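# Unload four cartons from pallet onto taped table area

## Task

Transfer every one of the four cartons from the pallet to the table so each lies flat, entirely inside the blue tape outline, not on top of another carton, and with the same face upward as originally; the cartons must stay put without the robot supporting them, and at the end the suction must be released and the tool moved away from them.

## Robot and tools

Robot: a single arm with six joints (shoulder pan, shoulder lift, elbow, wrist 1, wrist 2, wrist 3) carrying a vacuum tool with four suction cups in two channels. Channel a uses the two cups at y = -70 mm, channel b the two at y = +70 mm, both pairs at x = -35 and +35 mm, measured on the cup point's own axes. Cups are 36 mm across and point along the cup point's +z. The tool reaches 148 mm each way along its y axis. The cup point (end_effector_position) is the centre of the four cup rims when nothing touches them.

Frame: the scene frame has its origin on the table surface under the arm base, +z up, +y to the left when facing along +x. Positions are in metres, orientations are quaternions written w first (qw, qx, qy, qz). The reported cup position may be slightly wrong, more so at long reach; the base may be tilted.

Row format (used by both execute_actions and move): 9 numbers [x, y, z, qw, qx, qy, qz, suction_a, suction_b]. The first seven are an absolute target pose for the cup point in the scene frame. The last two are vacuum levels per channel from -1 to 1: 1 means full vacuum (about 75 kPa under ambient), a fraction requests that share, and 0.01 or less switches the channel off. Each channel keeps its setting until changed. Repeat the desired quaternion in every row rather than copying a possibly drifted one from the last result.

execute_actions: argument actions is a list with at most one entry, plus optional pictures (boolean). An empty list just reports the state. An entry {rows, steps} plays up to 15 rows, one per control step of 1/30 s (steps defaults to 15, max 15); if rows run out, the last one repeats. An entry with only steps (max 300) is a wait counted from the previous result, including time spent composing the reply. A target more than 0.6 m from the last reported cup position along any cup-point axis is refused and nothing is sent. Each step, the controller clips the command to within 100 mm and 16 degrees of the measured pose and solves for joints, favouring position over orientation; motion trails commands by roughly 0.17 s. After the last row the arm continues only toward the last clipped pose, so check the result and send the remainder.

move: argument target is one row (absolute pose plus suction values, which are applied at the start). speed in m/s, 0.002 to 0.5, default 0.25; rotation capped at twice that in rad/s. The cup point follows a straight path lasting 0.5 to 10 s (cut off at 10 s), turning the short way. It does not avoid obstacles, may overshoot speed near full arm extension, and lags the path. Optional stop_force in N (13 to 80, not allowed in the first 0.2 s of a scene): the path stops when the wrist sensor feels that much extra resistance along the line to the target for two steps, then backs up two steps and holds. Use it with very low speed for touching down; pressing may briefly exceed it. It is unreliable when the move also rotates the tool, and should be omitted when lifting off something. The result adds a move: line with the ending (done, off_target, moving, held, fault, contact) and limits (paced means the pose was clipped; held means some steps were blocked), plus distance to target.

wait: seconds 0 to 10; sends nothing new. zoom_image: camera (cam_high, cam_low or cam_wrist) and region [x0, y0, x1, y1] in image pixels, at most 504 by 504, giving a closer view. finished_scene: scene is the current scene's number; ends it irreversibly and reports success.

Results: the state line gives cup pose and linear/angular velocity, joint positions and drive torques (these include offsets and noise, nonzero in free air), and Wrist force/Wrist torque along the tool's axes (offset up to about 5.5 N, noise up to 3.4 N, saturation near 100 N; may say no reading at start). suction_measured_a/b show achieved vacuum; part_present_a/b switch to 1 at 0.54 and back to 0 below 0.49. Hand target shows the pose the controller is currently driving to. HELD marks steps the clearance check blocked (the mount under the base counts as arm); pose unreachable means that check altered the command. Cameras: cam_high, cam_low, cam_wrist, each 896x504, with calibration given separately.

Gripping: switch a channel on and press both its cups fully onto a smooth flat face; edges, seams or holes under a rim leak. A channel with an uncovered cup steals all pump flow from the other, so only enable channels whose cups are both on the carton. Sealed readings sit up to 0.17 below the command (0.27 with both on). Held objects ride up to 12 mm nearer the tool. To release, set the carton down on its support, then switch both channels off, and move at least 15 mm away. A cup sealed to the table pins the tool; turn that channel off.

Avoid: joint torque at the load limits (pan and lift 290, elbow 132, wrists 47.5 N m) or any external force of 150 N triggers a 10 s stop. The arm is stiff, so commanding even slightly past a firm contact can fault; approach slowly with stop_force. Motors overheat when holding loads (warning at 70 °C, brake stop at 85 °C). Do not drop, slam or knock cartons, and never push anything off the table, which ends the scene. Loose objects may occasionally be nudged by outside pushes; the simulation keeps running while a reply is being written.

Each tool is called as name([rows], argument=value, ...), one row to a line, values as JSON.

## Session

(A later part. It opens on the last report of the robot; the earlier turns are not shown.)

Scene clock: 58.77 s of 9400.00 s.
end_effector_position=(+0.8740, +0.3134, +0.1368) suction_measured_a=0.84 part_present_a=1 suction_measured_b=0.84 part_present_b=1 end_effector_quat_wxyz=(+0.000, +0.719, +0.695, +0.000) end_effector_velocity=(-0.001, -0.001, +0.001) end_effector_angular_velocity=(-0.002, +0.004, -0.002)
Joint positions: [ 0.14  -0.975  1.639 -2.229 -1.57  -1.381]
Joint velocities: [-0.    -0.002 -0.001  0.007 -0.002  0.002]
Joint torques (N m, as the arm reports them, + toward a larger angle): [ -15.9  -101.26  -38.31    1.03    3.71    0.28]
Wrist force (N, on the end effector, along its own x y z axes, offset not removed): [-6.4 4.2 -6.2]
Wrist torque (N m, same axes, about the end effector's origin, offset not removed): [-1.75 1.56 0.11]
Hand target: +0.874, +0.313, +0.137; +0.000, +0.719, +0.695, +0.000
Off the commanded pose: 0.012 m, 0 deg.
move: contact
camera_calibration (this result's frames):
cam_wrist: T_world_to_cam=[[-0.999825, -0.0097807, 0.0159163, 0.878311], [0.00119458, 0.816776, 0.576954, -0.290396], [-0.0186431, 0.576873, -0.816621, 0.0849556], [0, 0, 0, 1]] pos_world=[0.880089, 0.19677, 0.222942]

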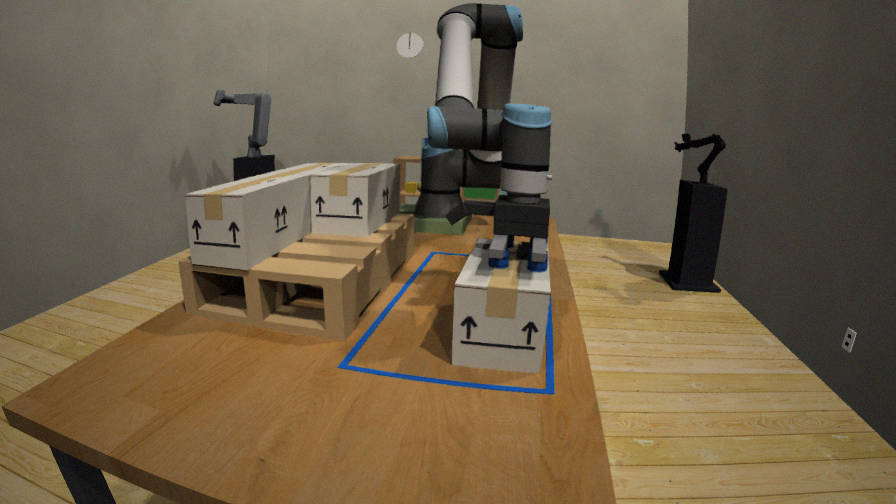

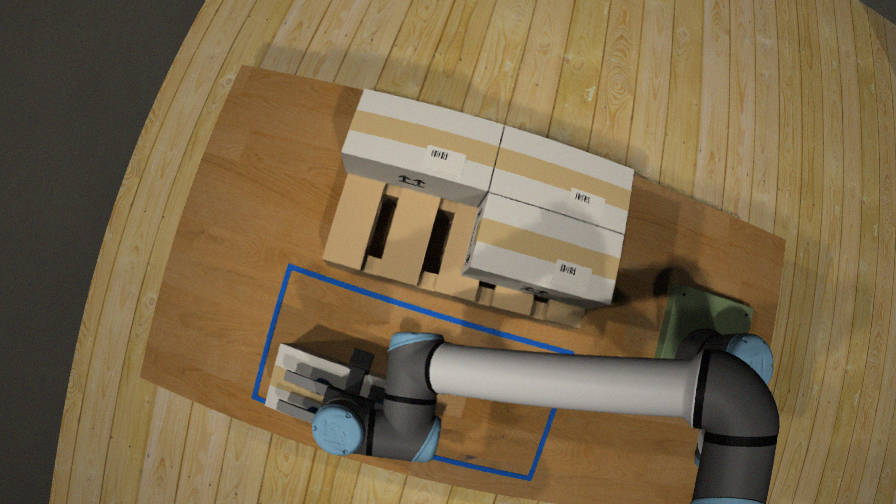

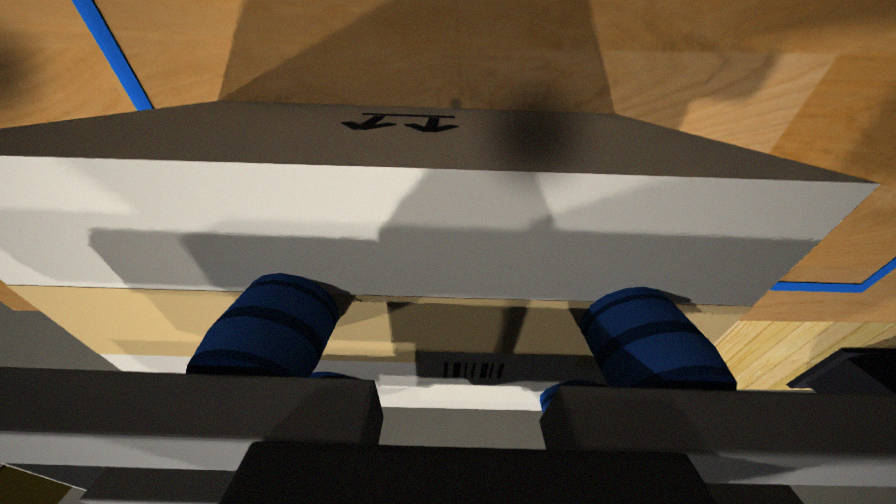

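Landed. Release, then lift.

execute_actions([
  {"rows":[[0.874,0.3134,0.139,0,0.7193,0.6947,0,0,0]],"steps":15},
], pictures=false)

move(target=[0.874,0.313,0.33,0,0.7071,0.7071,0,0,0], speed=0.2)

move(target=[0.845,-0.255,0.33,0,0.7071,0.7071,0,0,0], speed=0.35)

Scene clock: 62.13 s of 9400.00 s.
end_effector_position=(+0.8742, +0.3134, +0.1393) suction_measured_a=0.00 part_present_a=0 suction_measured_b=0.00 part_present_b=0 end_effector_quat_wxyz=(+0.000, +0.719, +0.695, +0.000) end_effector_velocity=(+0.000, +0.000, +0.000) end_effector_angular_velocity=(-0.000, -0.000, +0.002)
Joint positions: [ 0.14  -0.978  1.638 -2.226 -1.57  -1.381]
Joint velocities: [ 0.    -0.    -0.     0.    -0.    -0.002]
Joint torques (N m, as the arm reports them, + toward a larger angle): [ 15.67 -51.76 -16.15   1.65   1.9    2.78]
Wrist force (N, on the end effector, along its own x y z axes, offset not removed): [-7.8 -9.3 -50.3]
Wrist torque (N m, same axes, about the end effector's origin, offset not removed): [-0.68 0.87 0.50]
Hand target: +0.874, +0.313, +0.139; +0.000, +0.719, +0.695, -0.000
Off the commanded pose: 0.000 m, 0 deg.
Steps of this call (steps 1 to 86: nothing new was sent; steps 87 to 101: all 15 steps of this action). Readings (end_effector_position | what the end effector reports):
87: (+0.8740, +0.3133, +0.1372) | suction_measured_a=0.43 part_present_a=0 suction_measured_b=0.43 part_present_b=0
88: (+0.8741, +0.3133, +0.1376) | suction_measured_a=0.08 part_present_a=0 suction_measured_b=0.08 part_present_b=0
90: (+0.8744, +0.3134, +0.1389) | suction_measured_a=0.00 part_present_a=0 suction_measured_b=0.00 part_present_b=0
94: (+0.8742, +0.3133, +0.1394) | suction_measured_a=0.00 part_present_a=0 suction_measured_b=0.00 part_present_b=0
101: the state above

Scene clock: 63.83 s of 9400.00 s.
end_effector_position=(+0.8741, +0.3130, +0.3298) suction_measured_a=0.00 part_present_a=0 suction_measured_b=0.00 part_present_b=0 end_effector_quat_wxyz=(-0.000, +0.707, +0.707, -0.000) end_effector_velocity=(+0.000, -0.000, +0.002) end_effector_angular_velocity=(-0.001, +0.000, -0.002)
Joint positions: [ 0.139 -1.129  1.498 -1.933 -1.57  -1.416]
Joint velocities: [ 0.    -0.001 -0.002  0.003 -0.001  0.002]
Joint torques (N m, as the arm reports them, + toward a larger angle): [ -19.07 -102.37  -57.15   -2.8     3.05   -3.11]
Wrist force (N, on the end effector, along its own x y z axes, offset not removed): [0.1 -4.0 -2.6]
Wrist torque (N m, same axes, about the end effector's origin, offset not removed): [-0.41 0.13 0.38]
Hand target: +0.874, +0.313, +0.330; +0.000, +0.707, +0.707, +0.000
Off the commanded pose: 0.000 m, 0 deg.
move: done
camera_calibration (this result's frames):
cam_wrist: T_world_to_cam=[[-0.998875, -0.0445444, 0.0162359, 0.885296], [-0.0270274, 0.816351, 0.576924, -0.376598], [-0.0389529, 0.575836, -0.816637, 0.26091], [0, 0, 0, 1]] pos_world=[0.884285, 0.196629, 0.415964]

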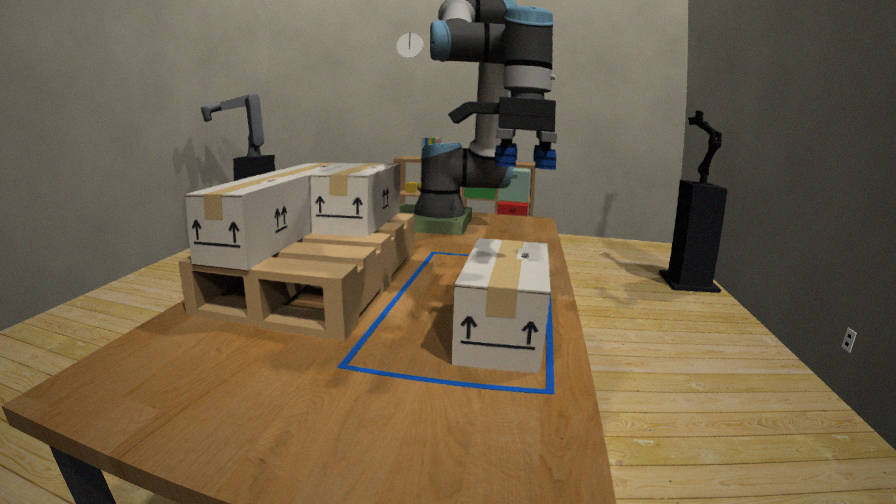

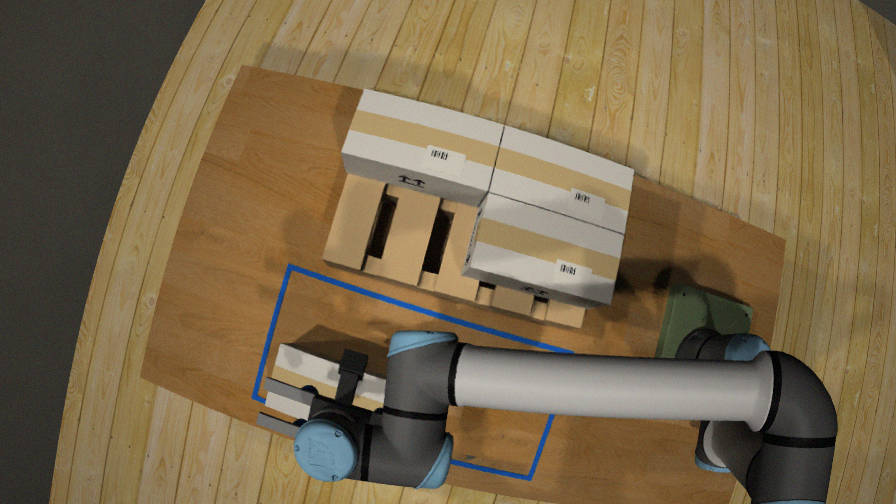

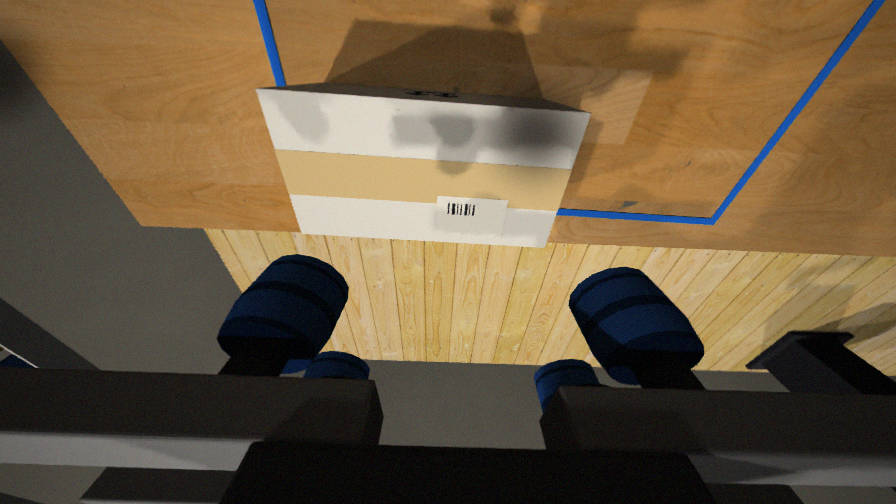

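Scene clock: 66.03 s of 9400.00 s.
end_effector_position=(+0.8441, -0.2548, +0.3300) suction_measured_a=0.00 part_present_a=0 suction_measured_b=0.00 part_present_b=0 end_effector_quat_wxyz=(+0.000, +0.707, +0.707, +0.000) end_effector_velocity=(+0.001, -0.001, +0.000) end_effector_angular_velocity=(+0.002, -0.001, -0.000)
Joint positions: [-0.506 -1.201  1.602 -1.967 -1.573 -2.061]
Joint velocities: [-0.002  0.001 -0.002  0.001  0.003 -0.001]
Joint torques (N m, as the arm reports them, + toward a larger angle): [-20.27 -67.74 -56.81  -2.57   4.15  -3.35]
Wrist force (N, on the end effector, along its own x y z axes, offset not removed): [-2.1 -4.8 -3.3]
Wrist torque (N m, same axes, about the end effector's origin, offset not removed): [-0.51 0.35 0.16]
Hand target: +0.844, -0.255, +0.330; +0.000, +0.707, +0.707, +0.000
Off the commanded pose: 0.001 m, 0 deg.
move: done
camera_calibration (this result's frames):
cam_wrist: T_world_to_cam=[[-0.99888, -0.0445827, 0.0158477, 0.830151], [-0.0272736, 0.816212, 0.577108, 0.0860846], [-0.0386641, 0.576029, -0.816514, 0.586659], [0, 0, 0, 1]] pos_world=[0.854252, -0.371186, 0.416179]

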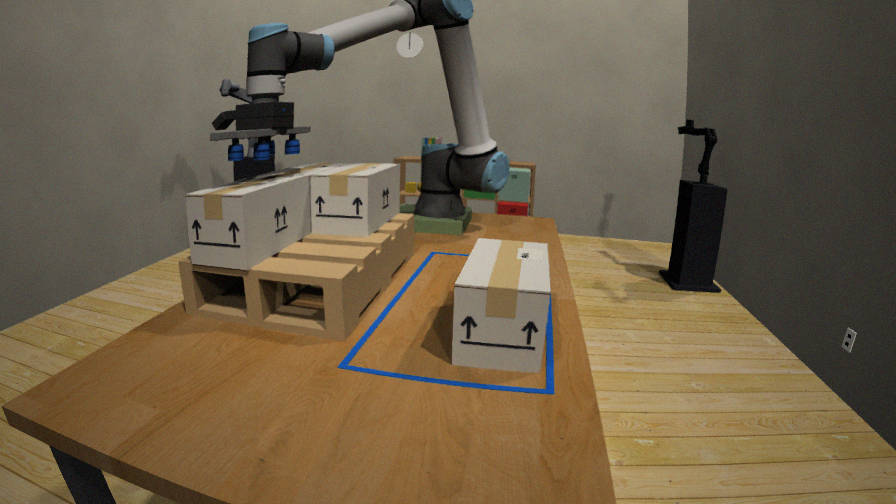

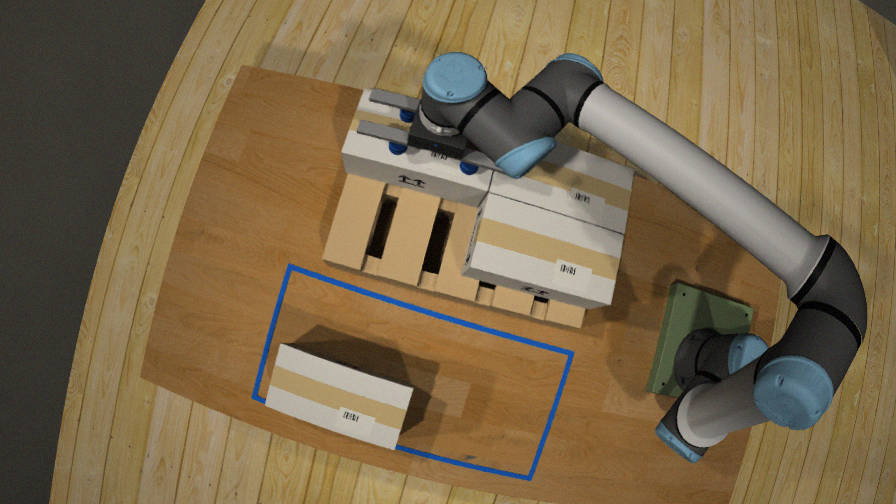

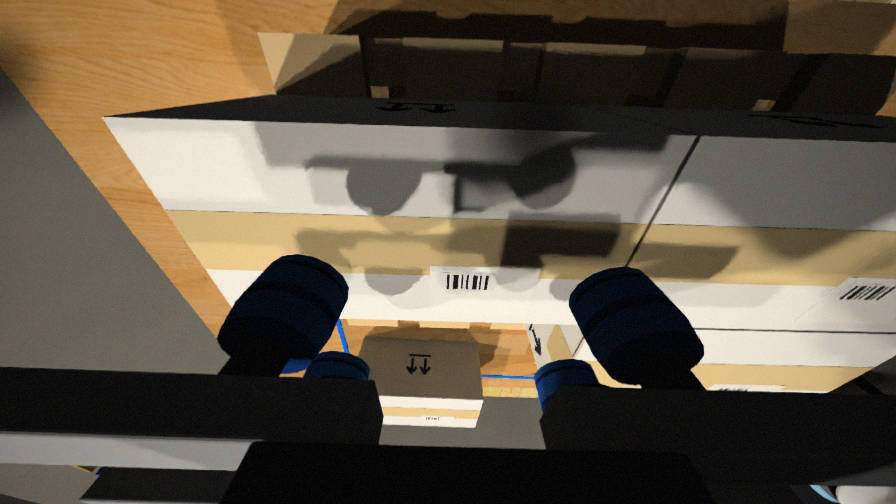

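move(target=[0.838,-0.255,0.29,0,0.7071,0.7071,0,0,0], speed=0.1)

move(target=[0.838,-0.255,0.255,0,0.7071,0.7071,0,1,1], speed=0.015, stop_force=20)

move(target=[0.838,-0.255,0.30,0,0.7071,0.7071,0,1,1], speed=0.08)

Scene clock: 76.73 s of 9400.00 s.
end_effector_position=(+0.8380, -0.2550, +0.2901) suction_measured_a=0.00 part_present_a=0 suction_measured_b=0.00 part_present_b=0 end_effector_quat_wxyz=(+0.000, +0.707, +0.707, +0.000) end_effector_velocity=(-0.000, +0.000, -0.001) end_effector_angular_velocity=(+0.000, +0.000, +0.002)
Joint positions: [-0.51  -1.183  1.653 -2.035 -1.573 -2.065]
Joint velocities: [-0.     0.001  0.002 -0.002  0.    -0.002]
Joint torques (N m, as the arm reports them, + toward a larger angle): [-18.76 -68.82 -41.91  -6.92  -4.19  -3.22]
Wrist force (N, on the end effector, along its own x y z axes, offset not removed): [-3.3 -4.8 -5.4]
Wrist torque (N m, same axes, about the end effector's origin, offset not removed): [-0.46 0.62 0.16]
Hand target: +0.838, -0.255, +0.290; +0.000, +0.707, +0.707, +0.000
Off the commanded pose: 0.000 m, 0 deg.
After step 90, 6.83 s passed at rest.
move: done
camera_calibration (this result's frames):
cam_wrist: T_world_to_cam=[[-0.998875, -0.0445698, 0.0161752, 0.824567], [-0.0270829, 0.816345, 0.576929, 0.109028], [-0.0389182, 0.575842, -0.816634, 0.554161], [0, 0, 0, 1]] pos_world=[0.848159, -0.371363, 0.376308]

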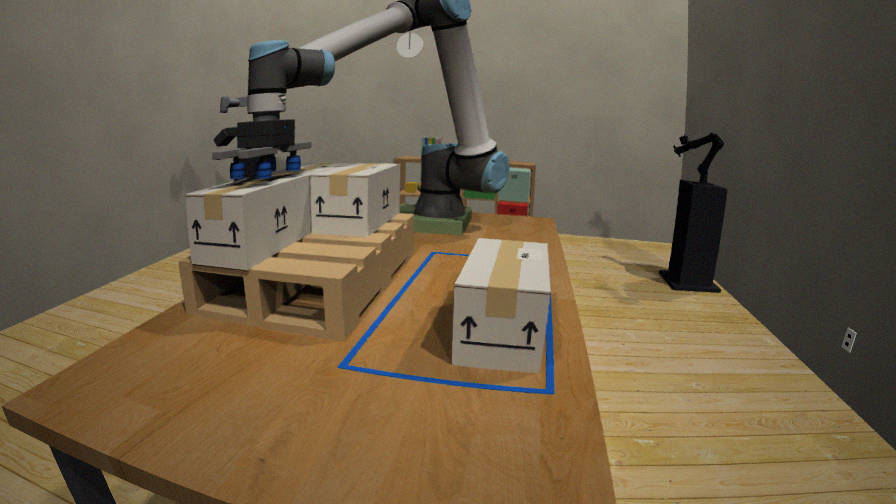

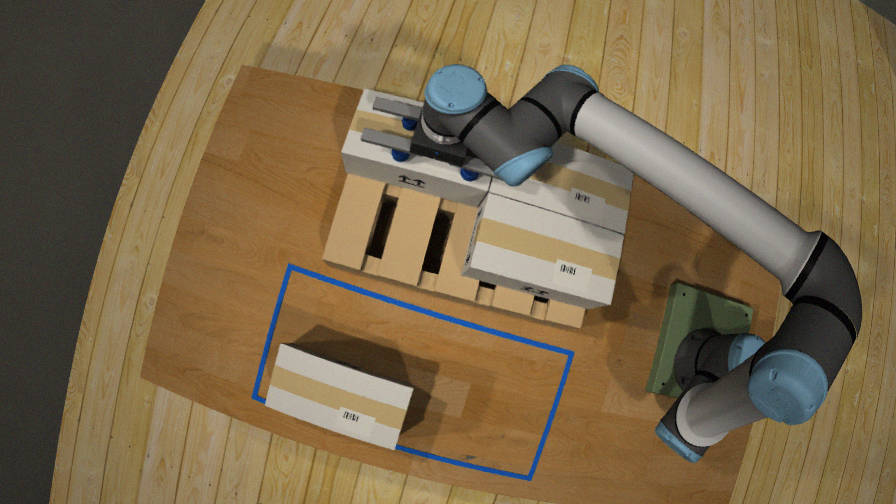

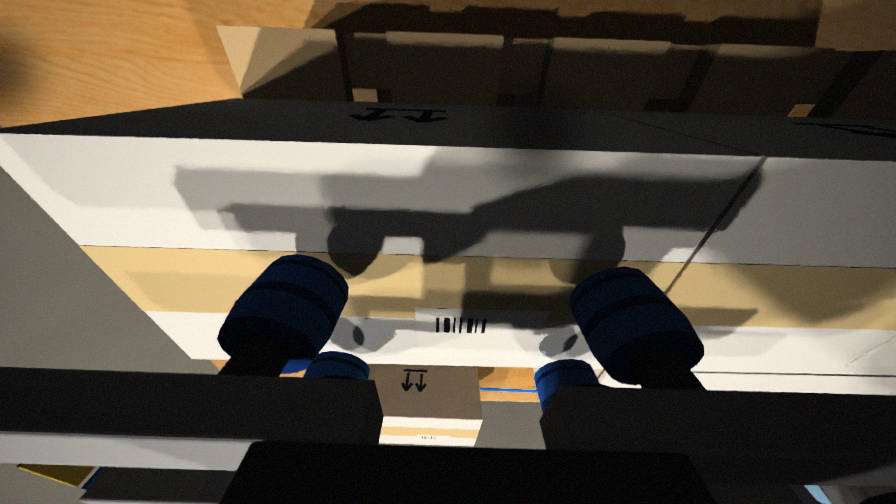

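Scene clock: 79.13 s of 9400.00 s.
end_effector_position=(+0.8381, -0.2551, +0.2602) suction_measured_a=0.83 part_present_a=1 suction_measured_b=0.83 part_present_b=1 end_effector_quat_wxyz=(+0.000, +0.707, +0.707, +0.000) end_effector_velocity=(-0.000, -0.000, +0.001) end_effector_angular_velocity=(+0.001, +0.003, +0.002)
Joint positions: [-0.51  -1.16   1.678 -2.085 -1.573 -2.065]
Joint velocities: [-0.    -0.    -0.002  0.006 -0.001 -0.002]
Joint torques (N m, as the arm reports them, + toward a larger angle): [-15.22 -62.51 -32.74   0.83  -1.19  -2.95]
Wrist force (N, on the end effector, along its own x y z axes, offset not removed): [1.5 -10.8 -47.9]
Wrist torque (N m, same axes, about the end effector's origin, offset not removed): [-0.53 1.07 0.33]
Hand target: +0.838, -0.255, +0.261; +0.000, +0.707, +0.707, +0.000
Off the commanded pose: 0.005 m, 0 deg.
move: contact
camera_calibration (this result's frames):
cam_wrist: T_world_to_cam=[[-0.998886, -0.0445585, 0.0155492, 0.825356], [-0.0274518, 0.816595, 0.576559, 0.126845], [-0.0383879, 0.575489, -0.816908, 0.529347], [0, 0, 0, 1]] pos_world=[0.848239, -0.371438, 0.346461]

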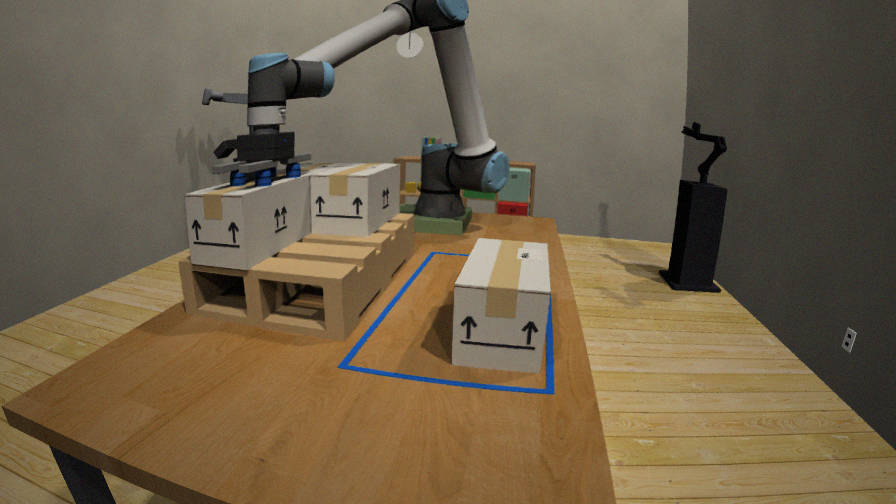

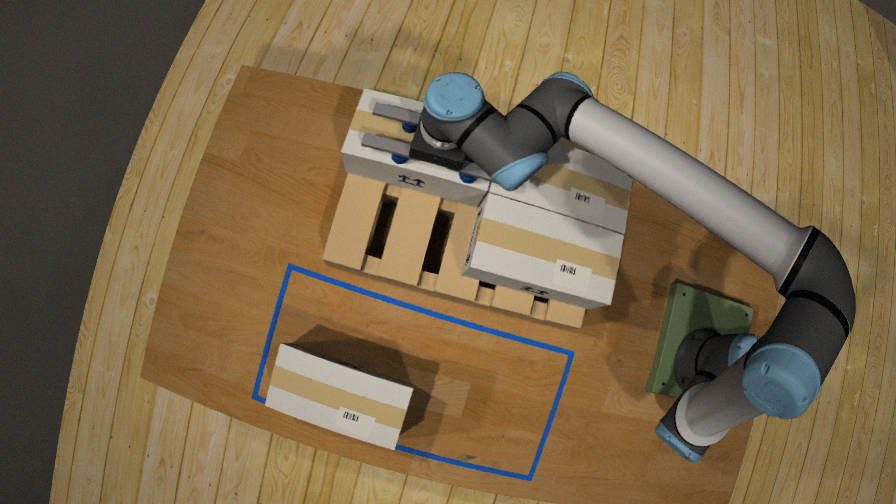

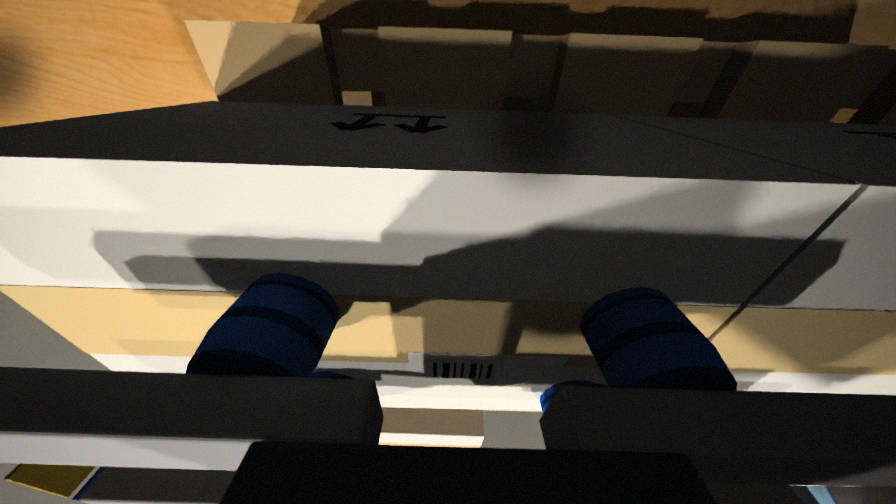

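Scene clock: 80.03 s of 9400.00 s.
end_effector_position=(+0.8380, -0.2550, +0.2998) suction_measured_a=0.84 part_present_a=1 suction_measured_b=0.84 part_present_b=1 end_effector_quat_wxyz=(-0.000, +0.707, +0.707, -0.000) end_effector_velocity=(+0.000, -0.000, +0.002) end_effector_angular_velocity=(-0.001, -0.001, -0.003)
Joint positions: [-0.51  -1.19   1.644 -2.019 -1.573 -2.065]
Joint velocities: [ 0.    -0.001 -0.002  0.002 -0.     0.003]
Joint torques (N m, as the arm reports them, + toward a larger angle): [  15.04 -114.26  -67.27   -5.08    1.82    3.62]
Wrist force (N, on the end effector, along its own x y z axes, offset not removed): [-0.3 -6.9 18.0]
Wrist torque (N m, same axes, about the end effector's origin, offset not removed): [-0.31 0.60 0.20]
Hand target: +0.838, -0.255, +0.300; +0.000, +0.707, +0.707, -0.000
Off the commanded pose: 0.000 m, 0 deg.
move: done
camera_calibration (this result's frames):
cam_wrist: T_world_to_cam=[[-0.998871, -0.044638, 0.0162633, 0.824371], [-0.0270892, 0.816365, 0.5769, 0.103488], [-0.0390285, 0.575808, -0.816653, 0.56222], [0, 0, 0, 1]] pos_world=[0.848187, -0.371417, 0.386029]

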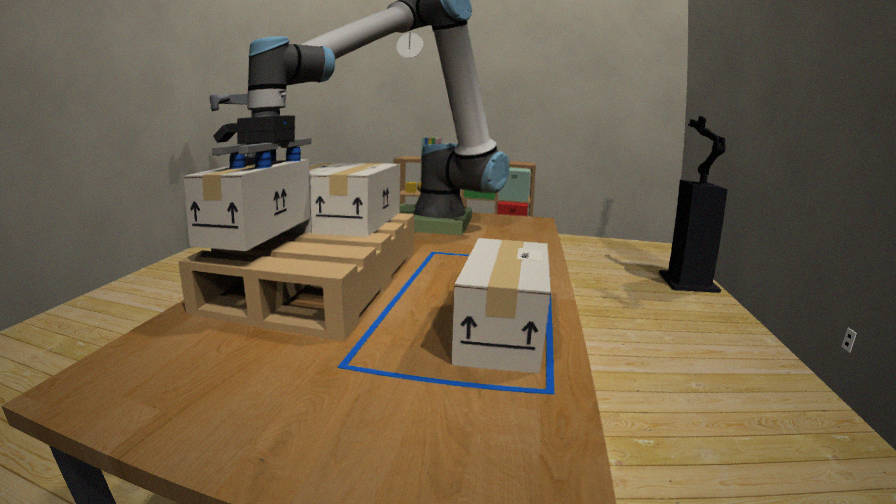

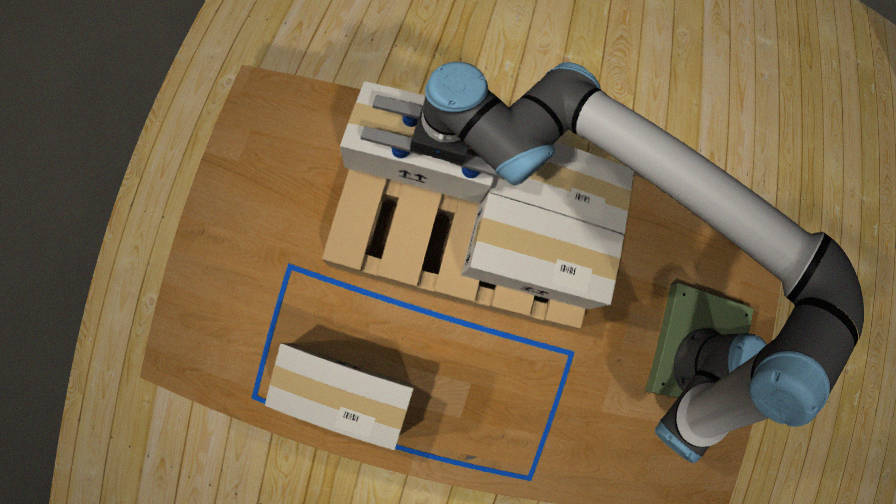

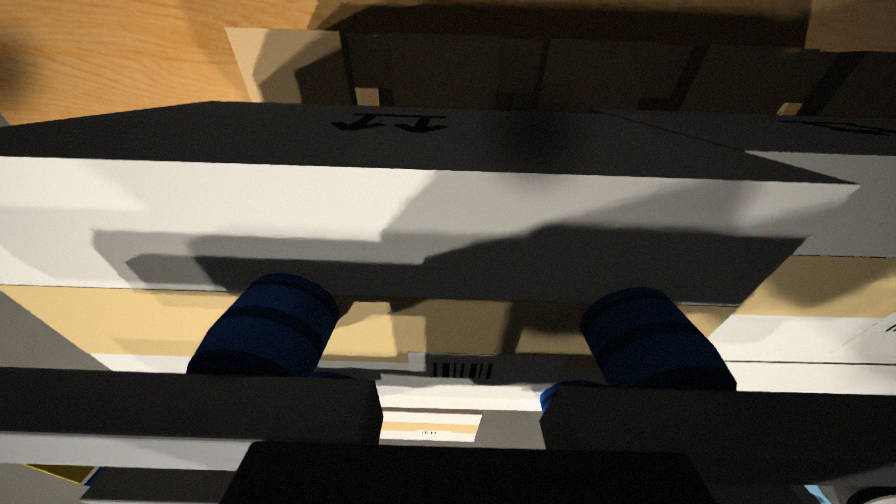

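move(target=[0.865,-0.24,0.30,0,0.7071,0.7071,0,1,1], speed=0.08)

move(target=[0.870,0.157,0.30,0,0.7193,0.6947,0,1,1], speed=0.2)

move(target=[0.870,0.157,0.19,0,0.7193,0.6947,0,1,1], speed=0.08)

Scene clock: 85.60 s of 9400.00 s.
end_effector_position=(+0.8649, -0.2401, +0.3000) suction_measured_a=0.84 part_present_a=1 suction_measured_b=0.84 part_present_b=1 end_effector_quat_wxyz=(-0.000, +0.707, +0.707, +0.000) end_effector_velocity=(+0.001, +0.001, -0.000) end_effector_angular_velocity=(+0.000, +0.001, -0.001)
Joint positions: [-0.48  -1.157  1.596 -2.004 -1.573 -2.036]
Joint velocities: [ 0.001  0.002 -0.003  0.002  0.     0.002]
Joint torques (N m, as the arm reports them, + toward a larger angle): [ 13.2  -89.95 -67.95  -5.41   2.58   3.59]
Wrist force (N, on the end effector, along its own x y z axes, offset not removed): [-1.2 -6.7 14.7]
Wrist torque (N m, same axes, about the end effector's origin, offset not removed): [-0.44 0.64 0.44]
Hand target: +0.865, -0.240, +0.300; -0.000, +0.707, +0.707, -0.000
Off the commanded pose: 0.000 m, 0 deg.
move: done
camera_calibration (this result's frames):
cam_wrist: T_world_to_cam=[[-0.998875, -0.0445704, 0.016177, 0.851954], [-0.0270813, 0.81633, 0.576951, 0.0919092], [-0.0389206, 0.575864, -0.816619, 0.554697], [0, 0, 0, 1]] pos_world=[0.875074, -0.356486, 0.386167]

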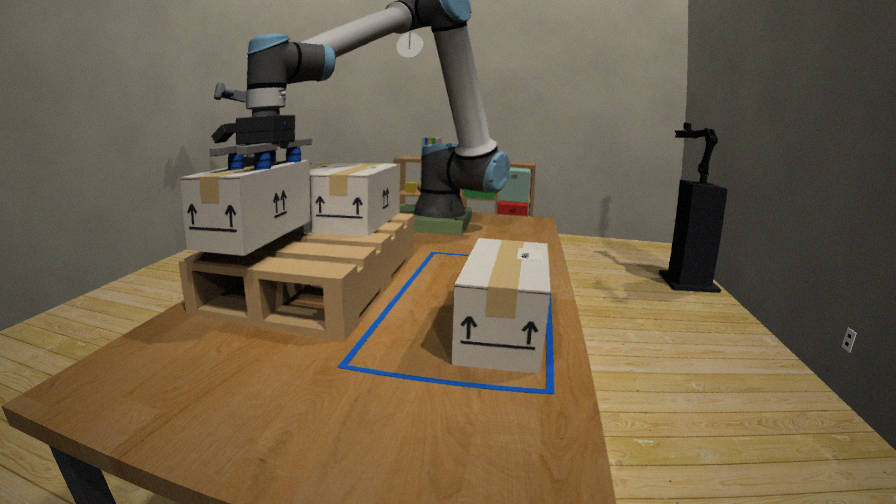

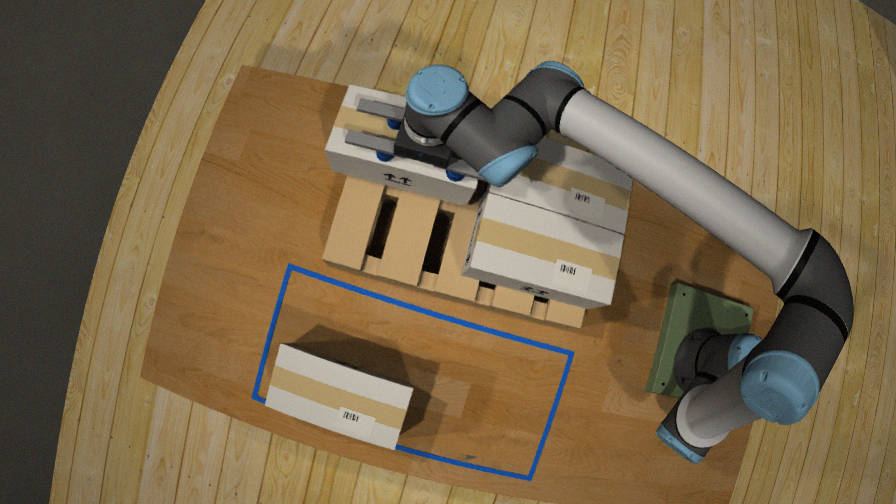

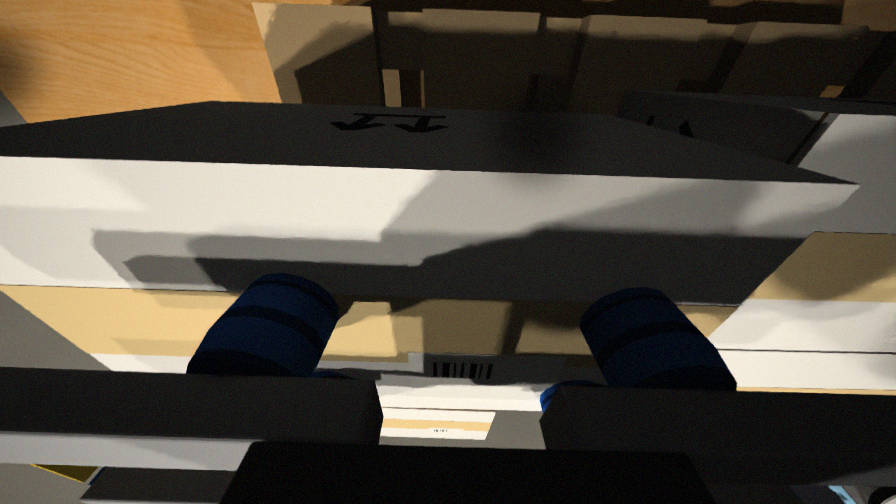

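Scene clock: 88.07 s of 9400.00 s.
end_effector_position=(+0.8706, +0.1569, +0.3000) suction_measured_a=0.84 part_present_a=1 suction_measured_b=0.84 part_present_b=1 end_effector_quat_wxyz=(-0.000, +0.719, +0.695, -0.000) end_effector_velocity=(-0.000, +0.002, -0.001) end_effector_angular_velocity=(-0.001, +0.001, +0.002)
Joint positions: [-0.035 -1.177  1.625 -2.012 -1.571 -1.556]
Joint velocities: [ 0.002  0.001  0.001 -0.001 -0.001 -0.   ]
Joint torques (N m, as the arm reports them, + toward a larger angle): [ 13.76 -85.07 -67.87  -5.32  -3.95   4.12]
Wrist force (N, on the end effector, along its own x y z axes, offset not removed): [-4.7 -8.8 16.9]
Wrist torque (N m, same axes, about the end effector's origin, offset not removed): [-0.71 1.30 0.33]
Hand target: +0.871, +0.157, +0.300; -0.000, +0.719, +0.695, -0.000
Off the commanded pose: 0.001 m, 0 deg.
move: done
camera_calibration (this result's frames):
cam_wrist: T_world_to_cam=[[-0.999817, -0.00980334, 0.0164545, 0.870595], [0.00148673, 0.816773, 0.576958, -0.256935], [-0.0190957, 0.576876, -0.816608, 0.308918], [0, 0, 0, 1]] pos_world=[0.876716, 0.0401844, 0.38618]

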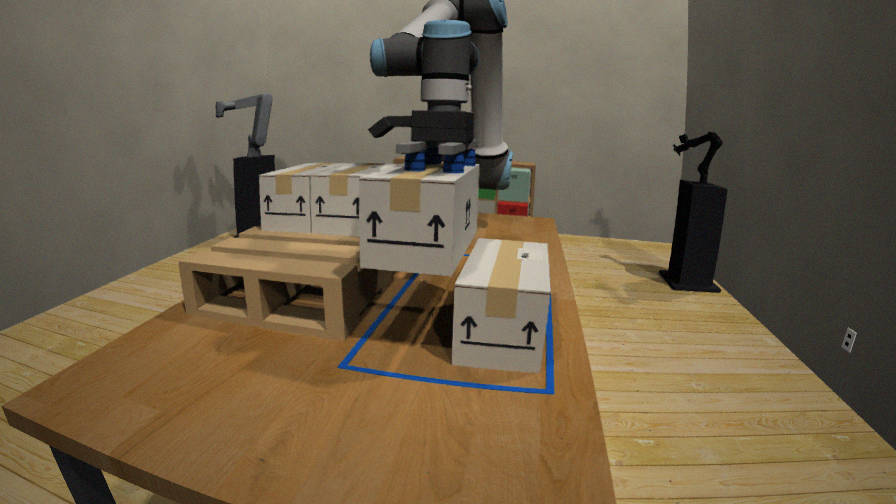

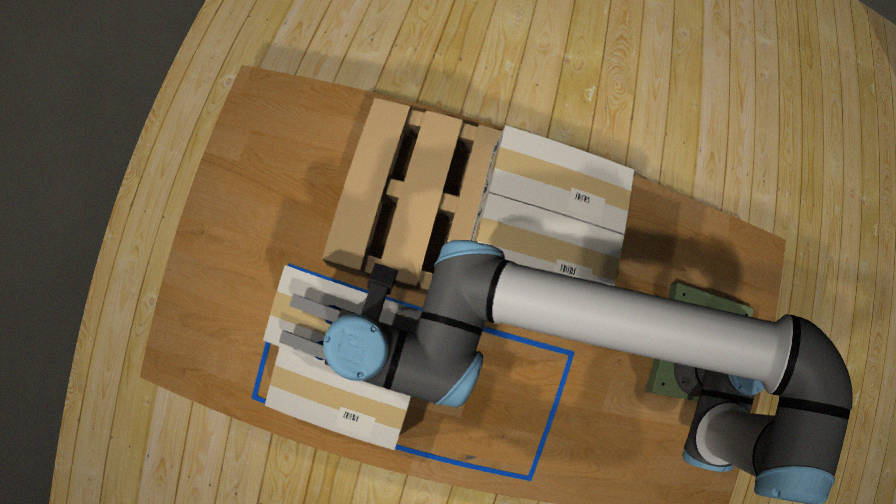

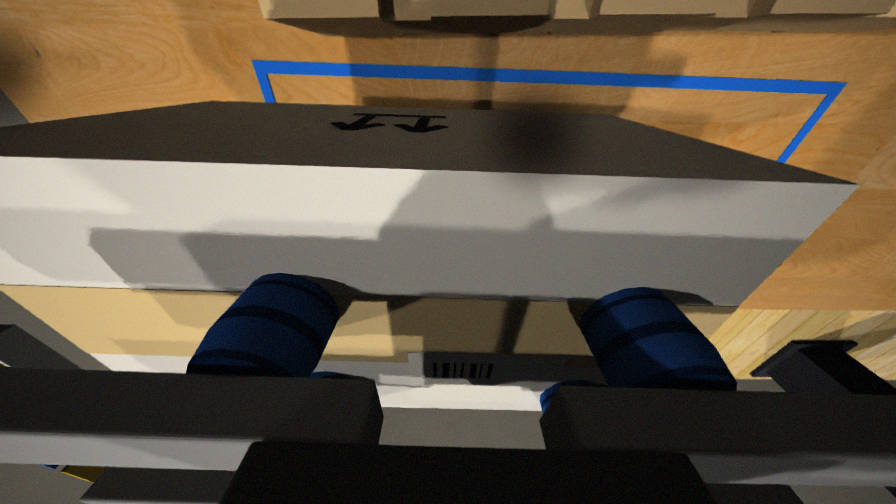

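Scene clock: 89.87 s of 9400.00 s.
end_effector_position=(+0.8699, +0.1570, +0.1901) suction_measured_a=0.84 part_present_a=1 suction_measured_b=0.84 part_present_b=1 end_effector_quat_wxyz=(+0.000, +0.719, +0.695, +0.000) end_effector_velocity=(+0.000, +0.001, -0.001) end_effector_angular_velocity=(+0.002, -0.000, -0.000)
Joint positions: [-0.035 -1.087  1.711 -2.189 -1.571 -1.556]
Joint velocities: [ 0.     0.001  0.    -0.002  0.002  0.   ]
Joint torques (N m, as the arm reports them, + toward a larger angle): [ 13.91 -87.79 -48.83  -9.42  -1.89   3.8 ]
Wrist force (N, on the end effector, along its own x y z axes, offset not removed): [-3.4 -2.8 16.9]
Wrist torque (N m, same axes, about the end effector's origin, offset not removed): [0.26 1.06 0.42]
Hand target: +0.870, +0.157, +0.190; -0.000, +0.719, +0.695, -0.000
Off the commanded pose: 0.000 m, 0 deg.
move: done
camera_calibration (this result's frames):
cam_wrist: T_world_to_cam=[[-0.999821, -0.00979771, 0.0161729, 0.871805], [0.00132783, 0.816804, 0.576914, -0.193518], [-0.0188626, 0.576832, -0.816645, 0.218918], [0, 0, 0, 1]] pos_world=[0.876036, 0.0403289, 0.276322]

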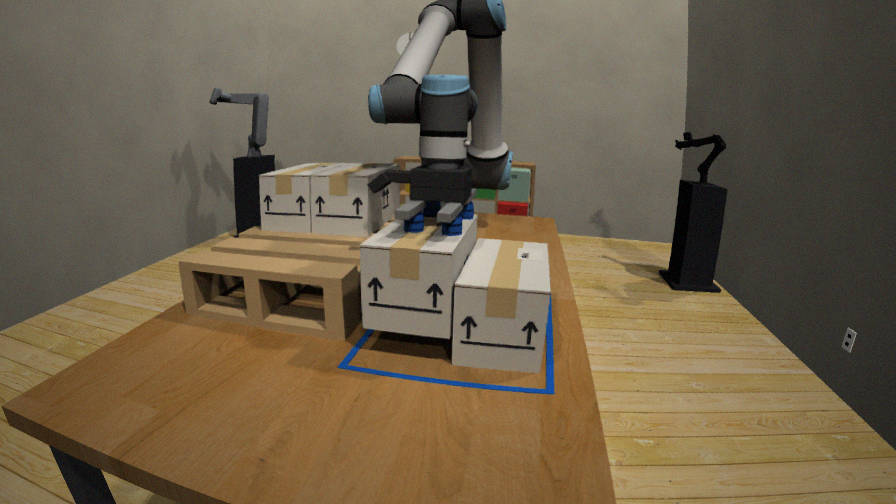

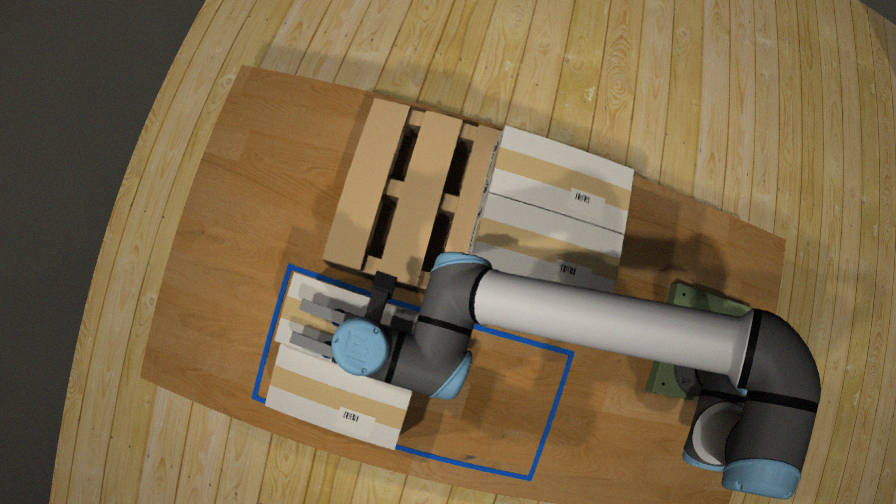

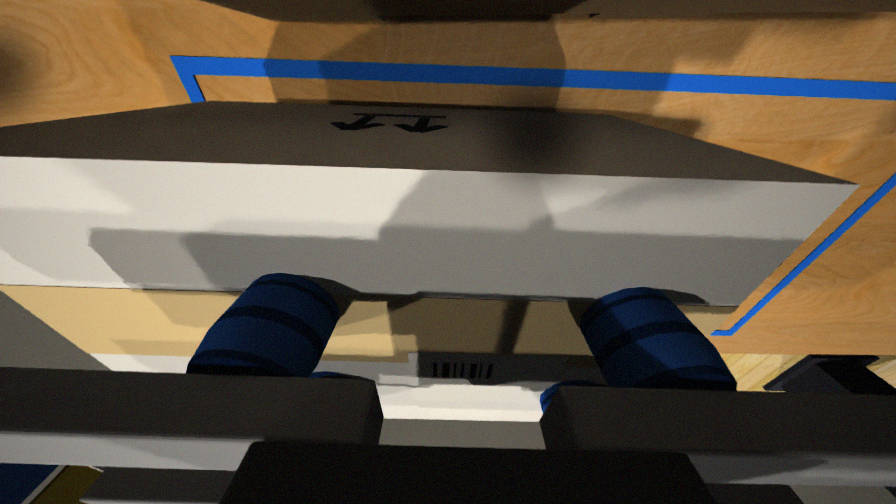

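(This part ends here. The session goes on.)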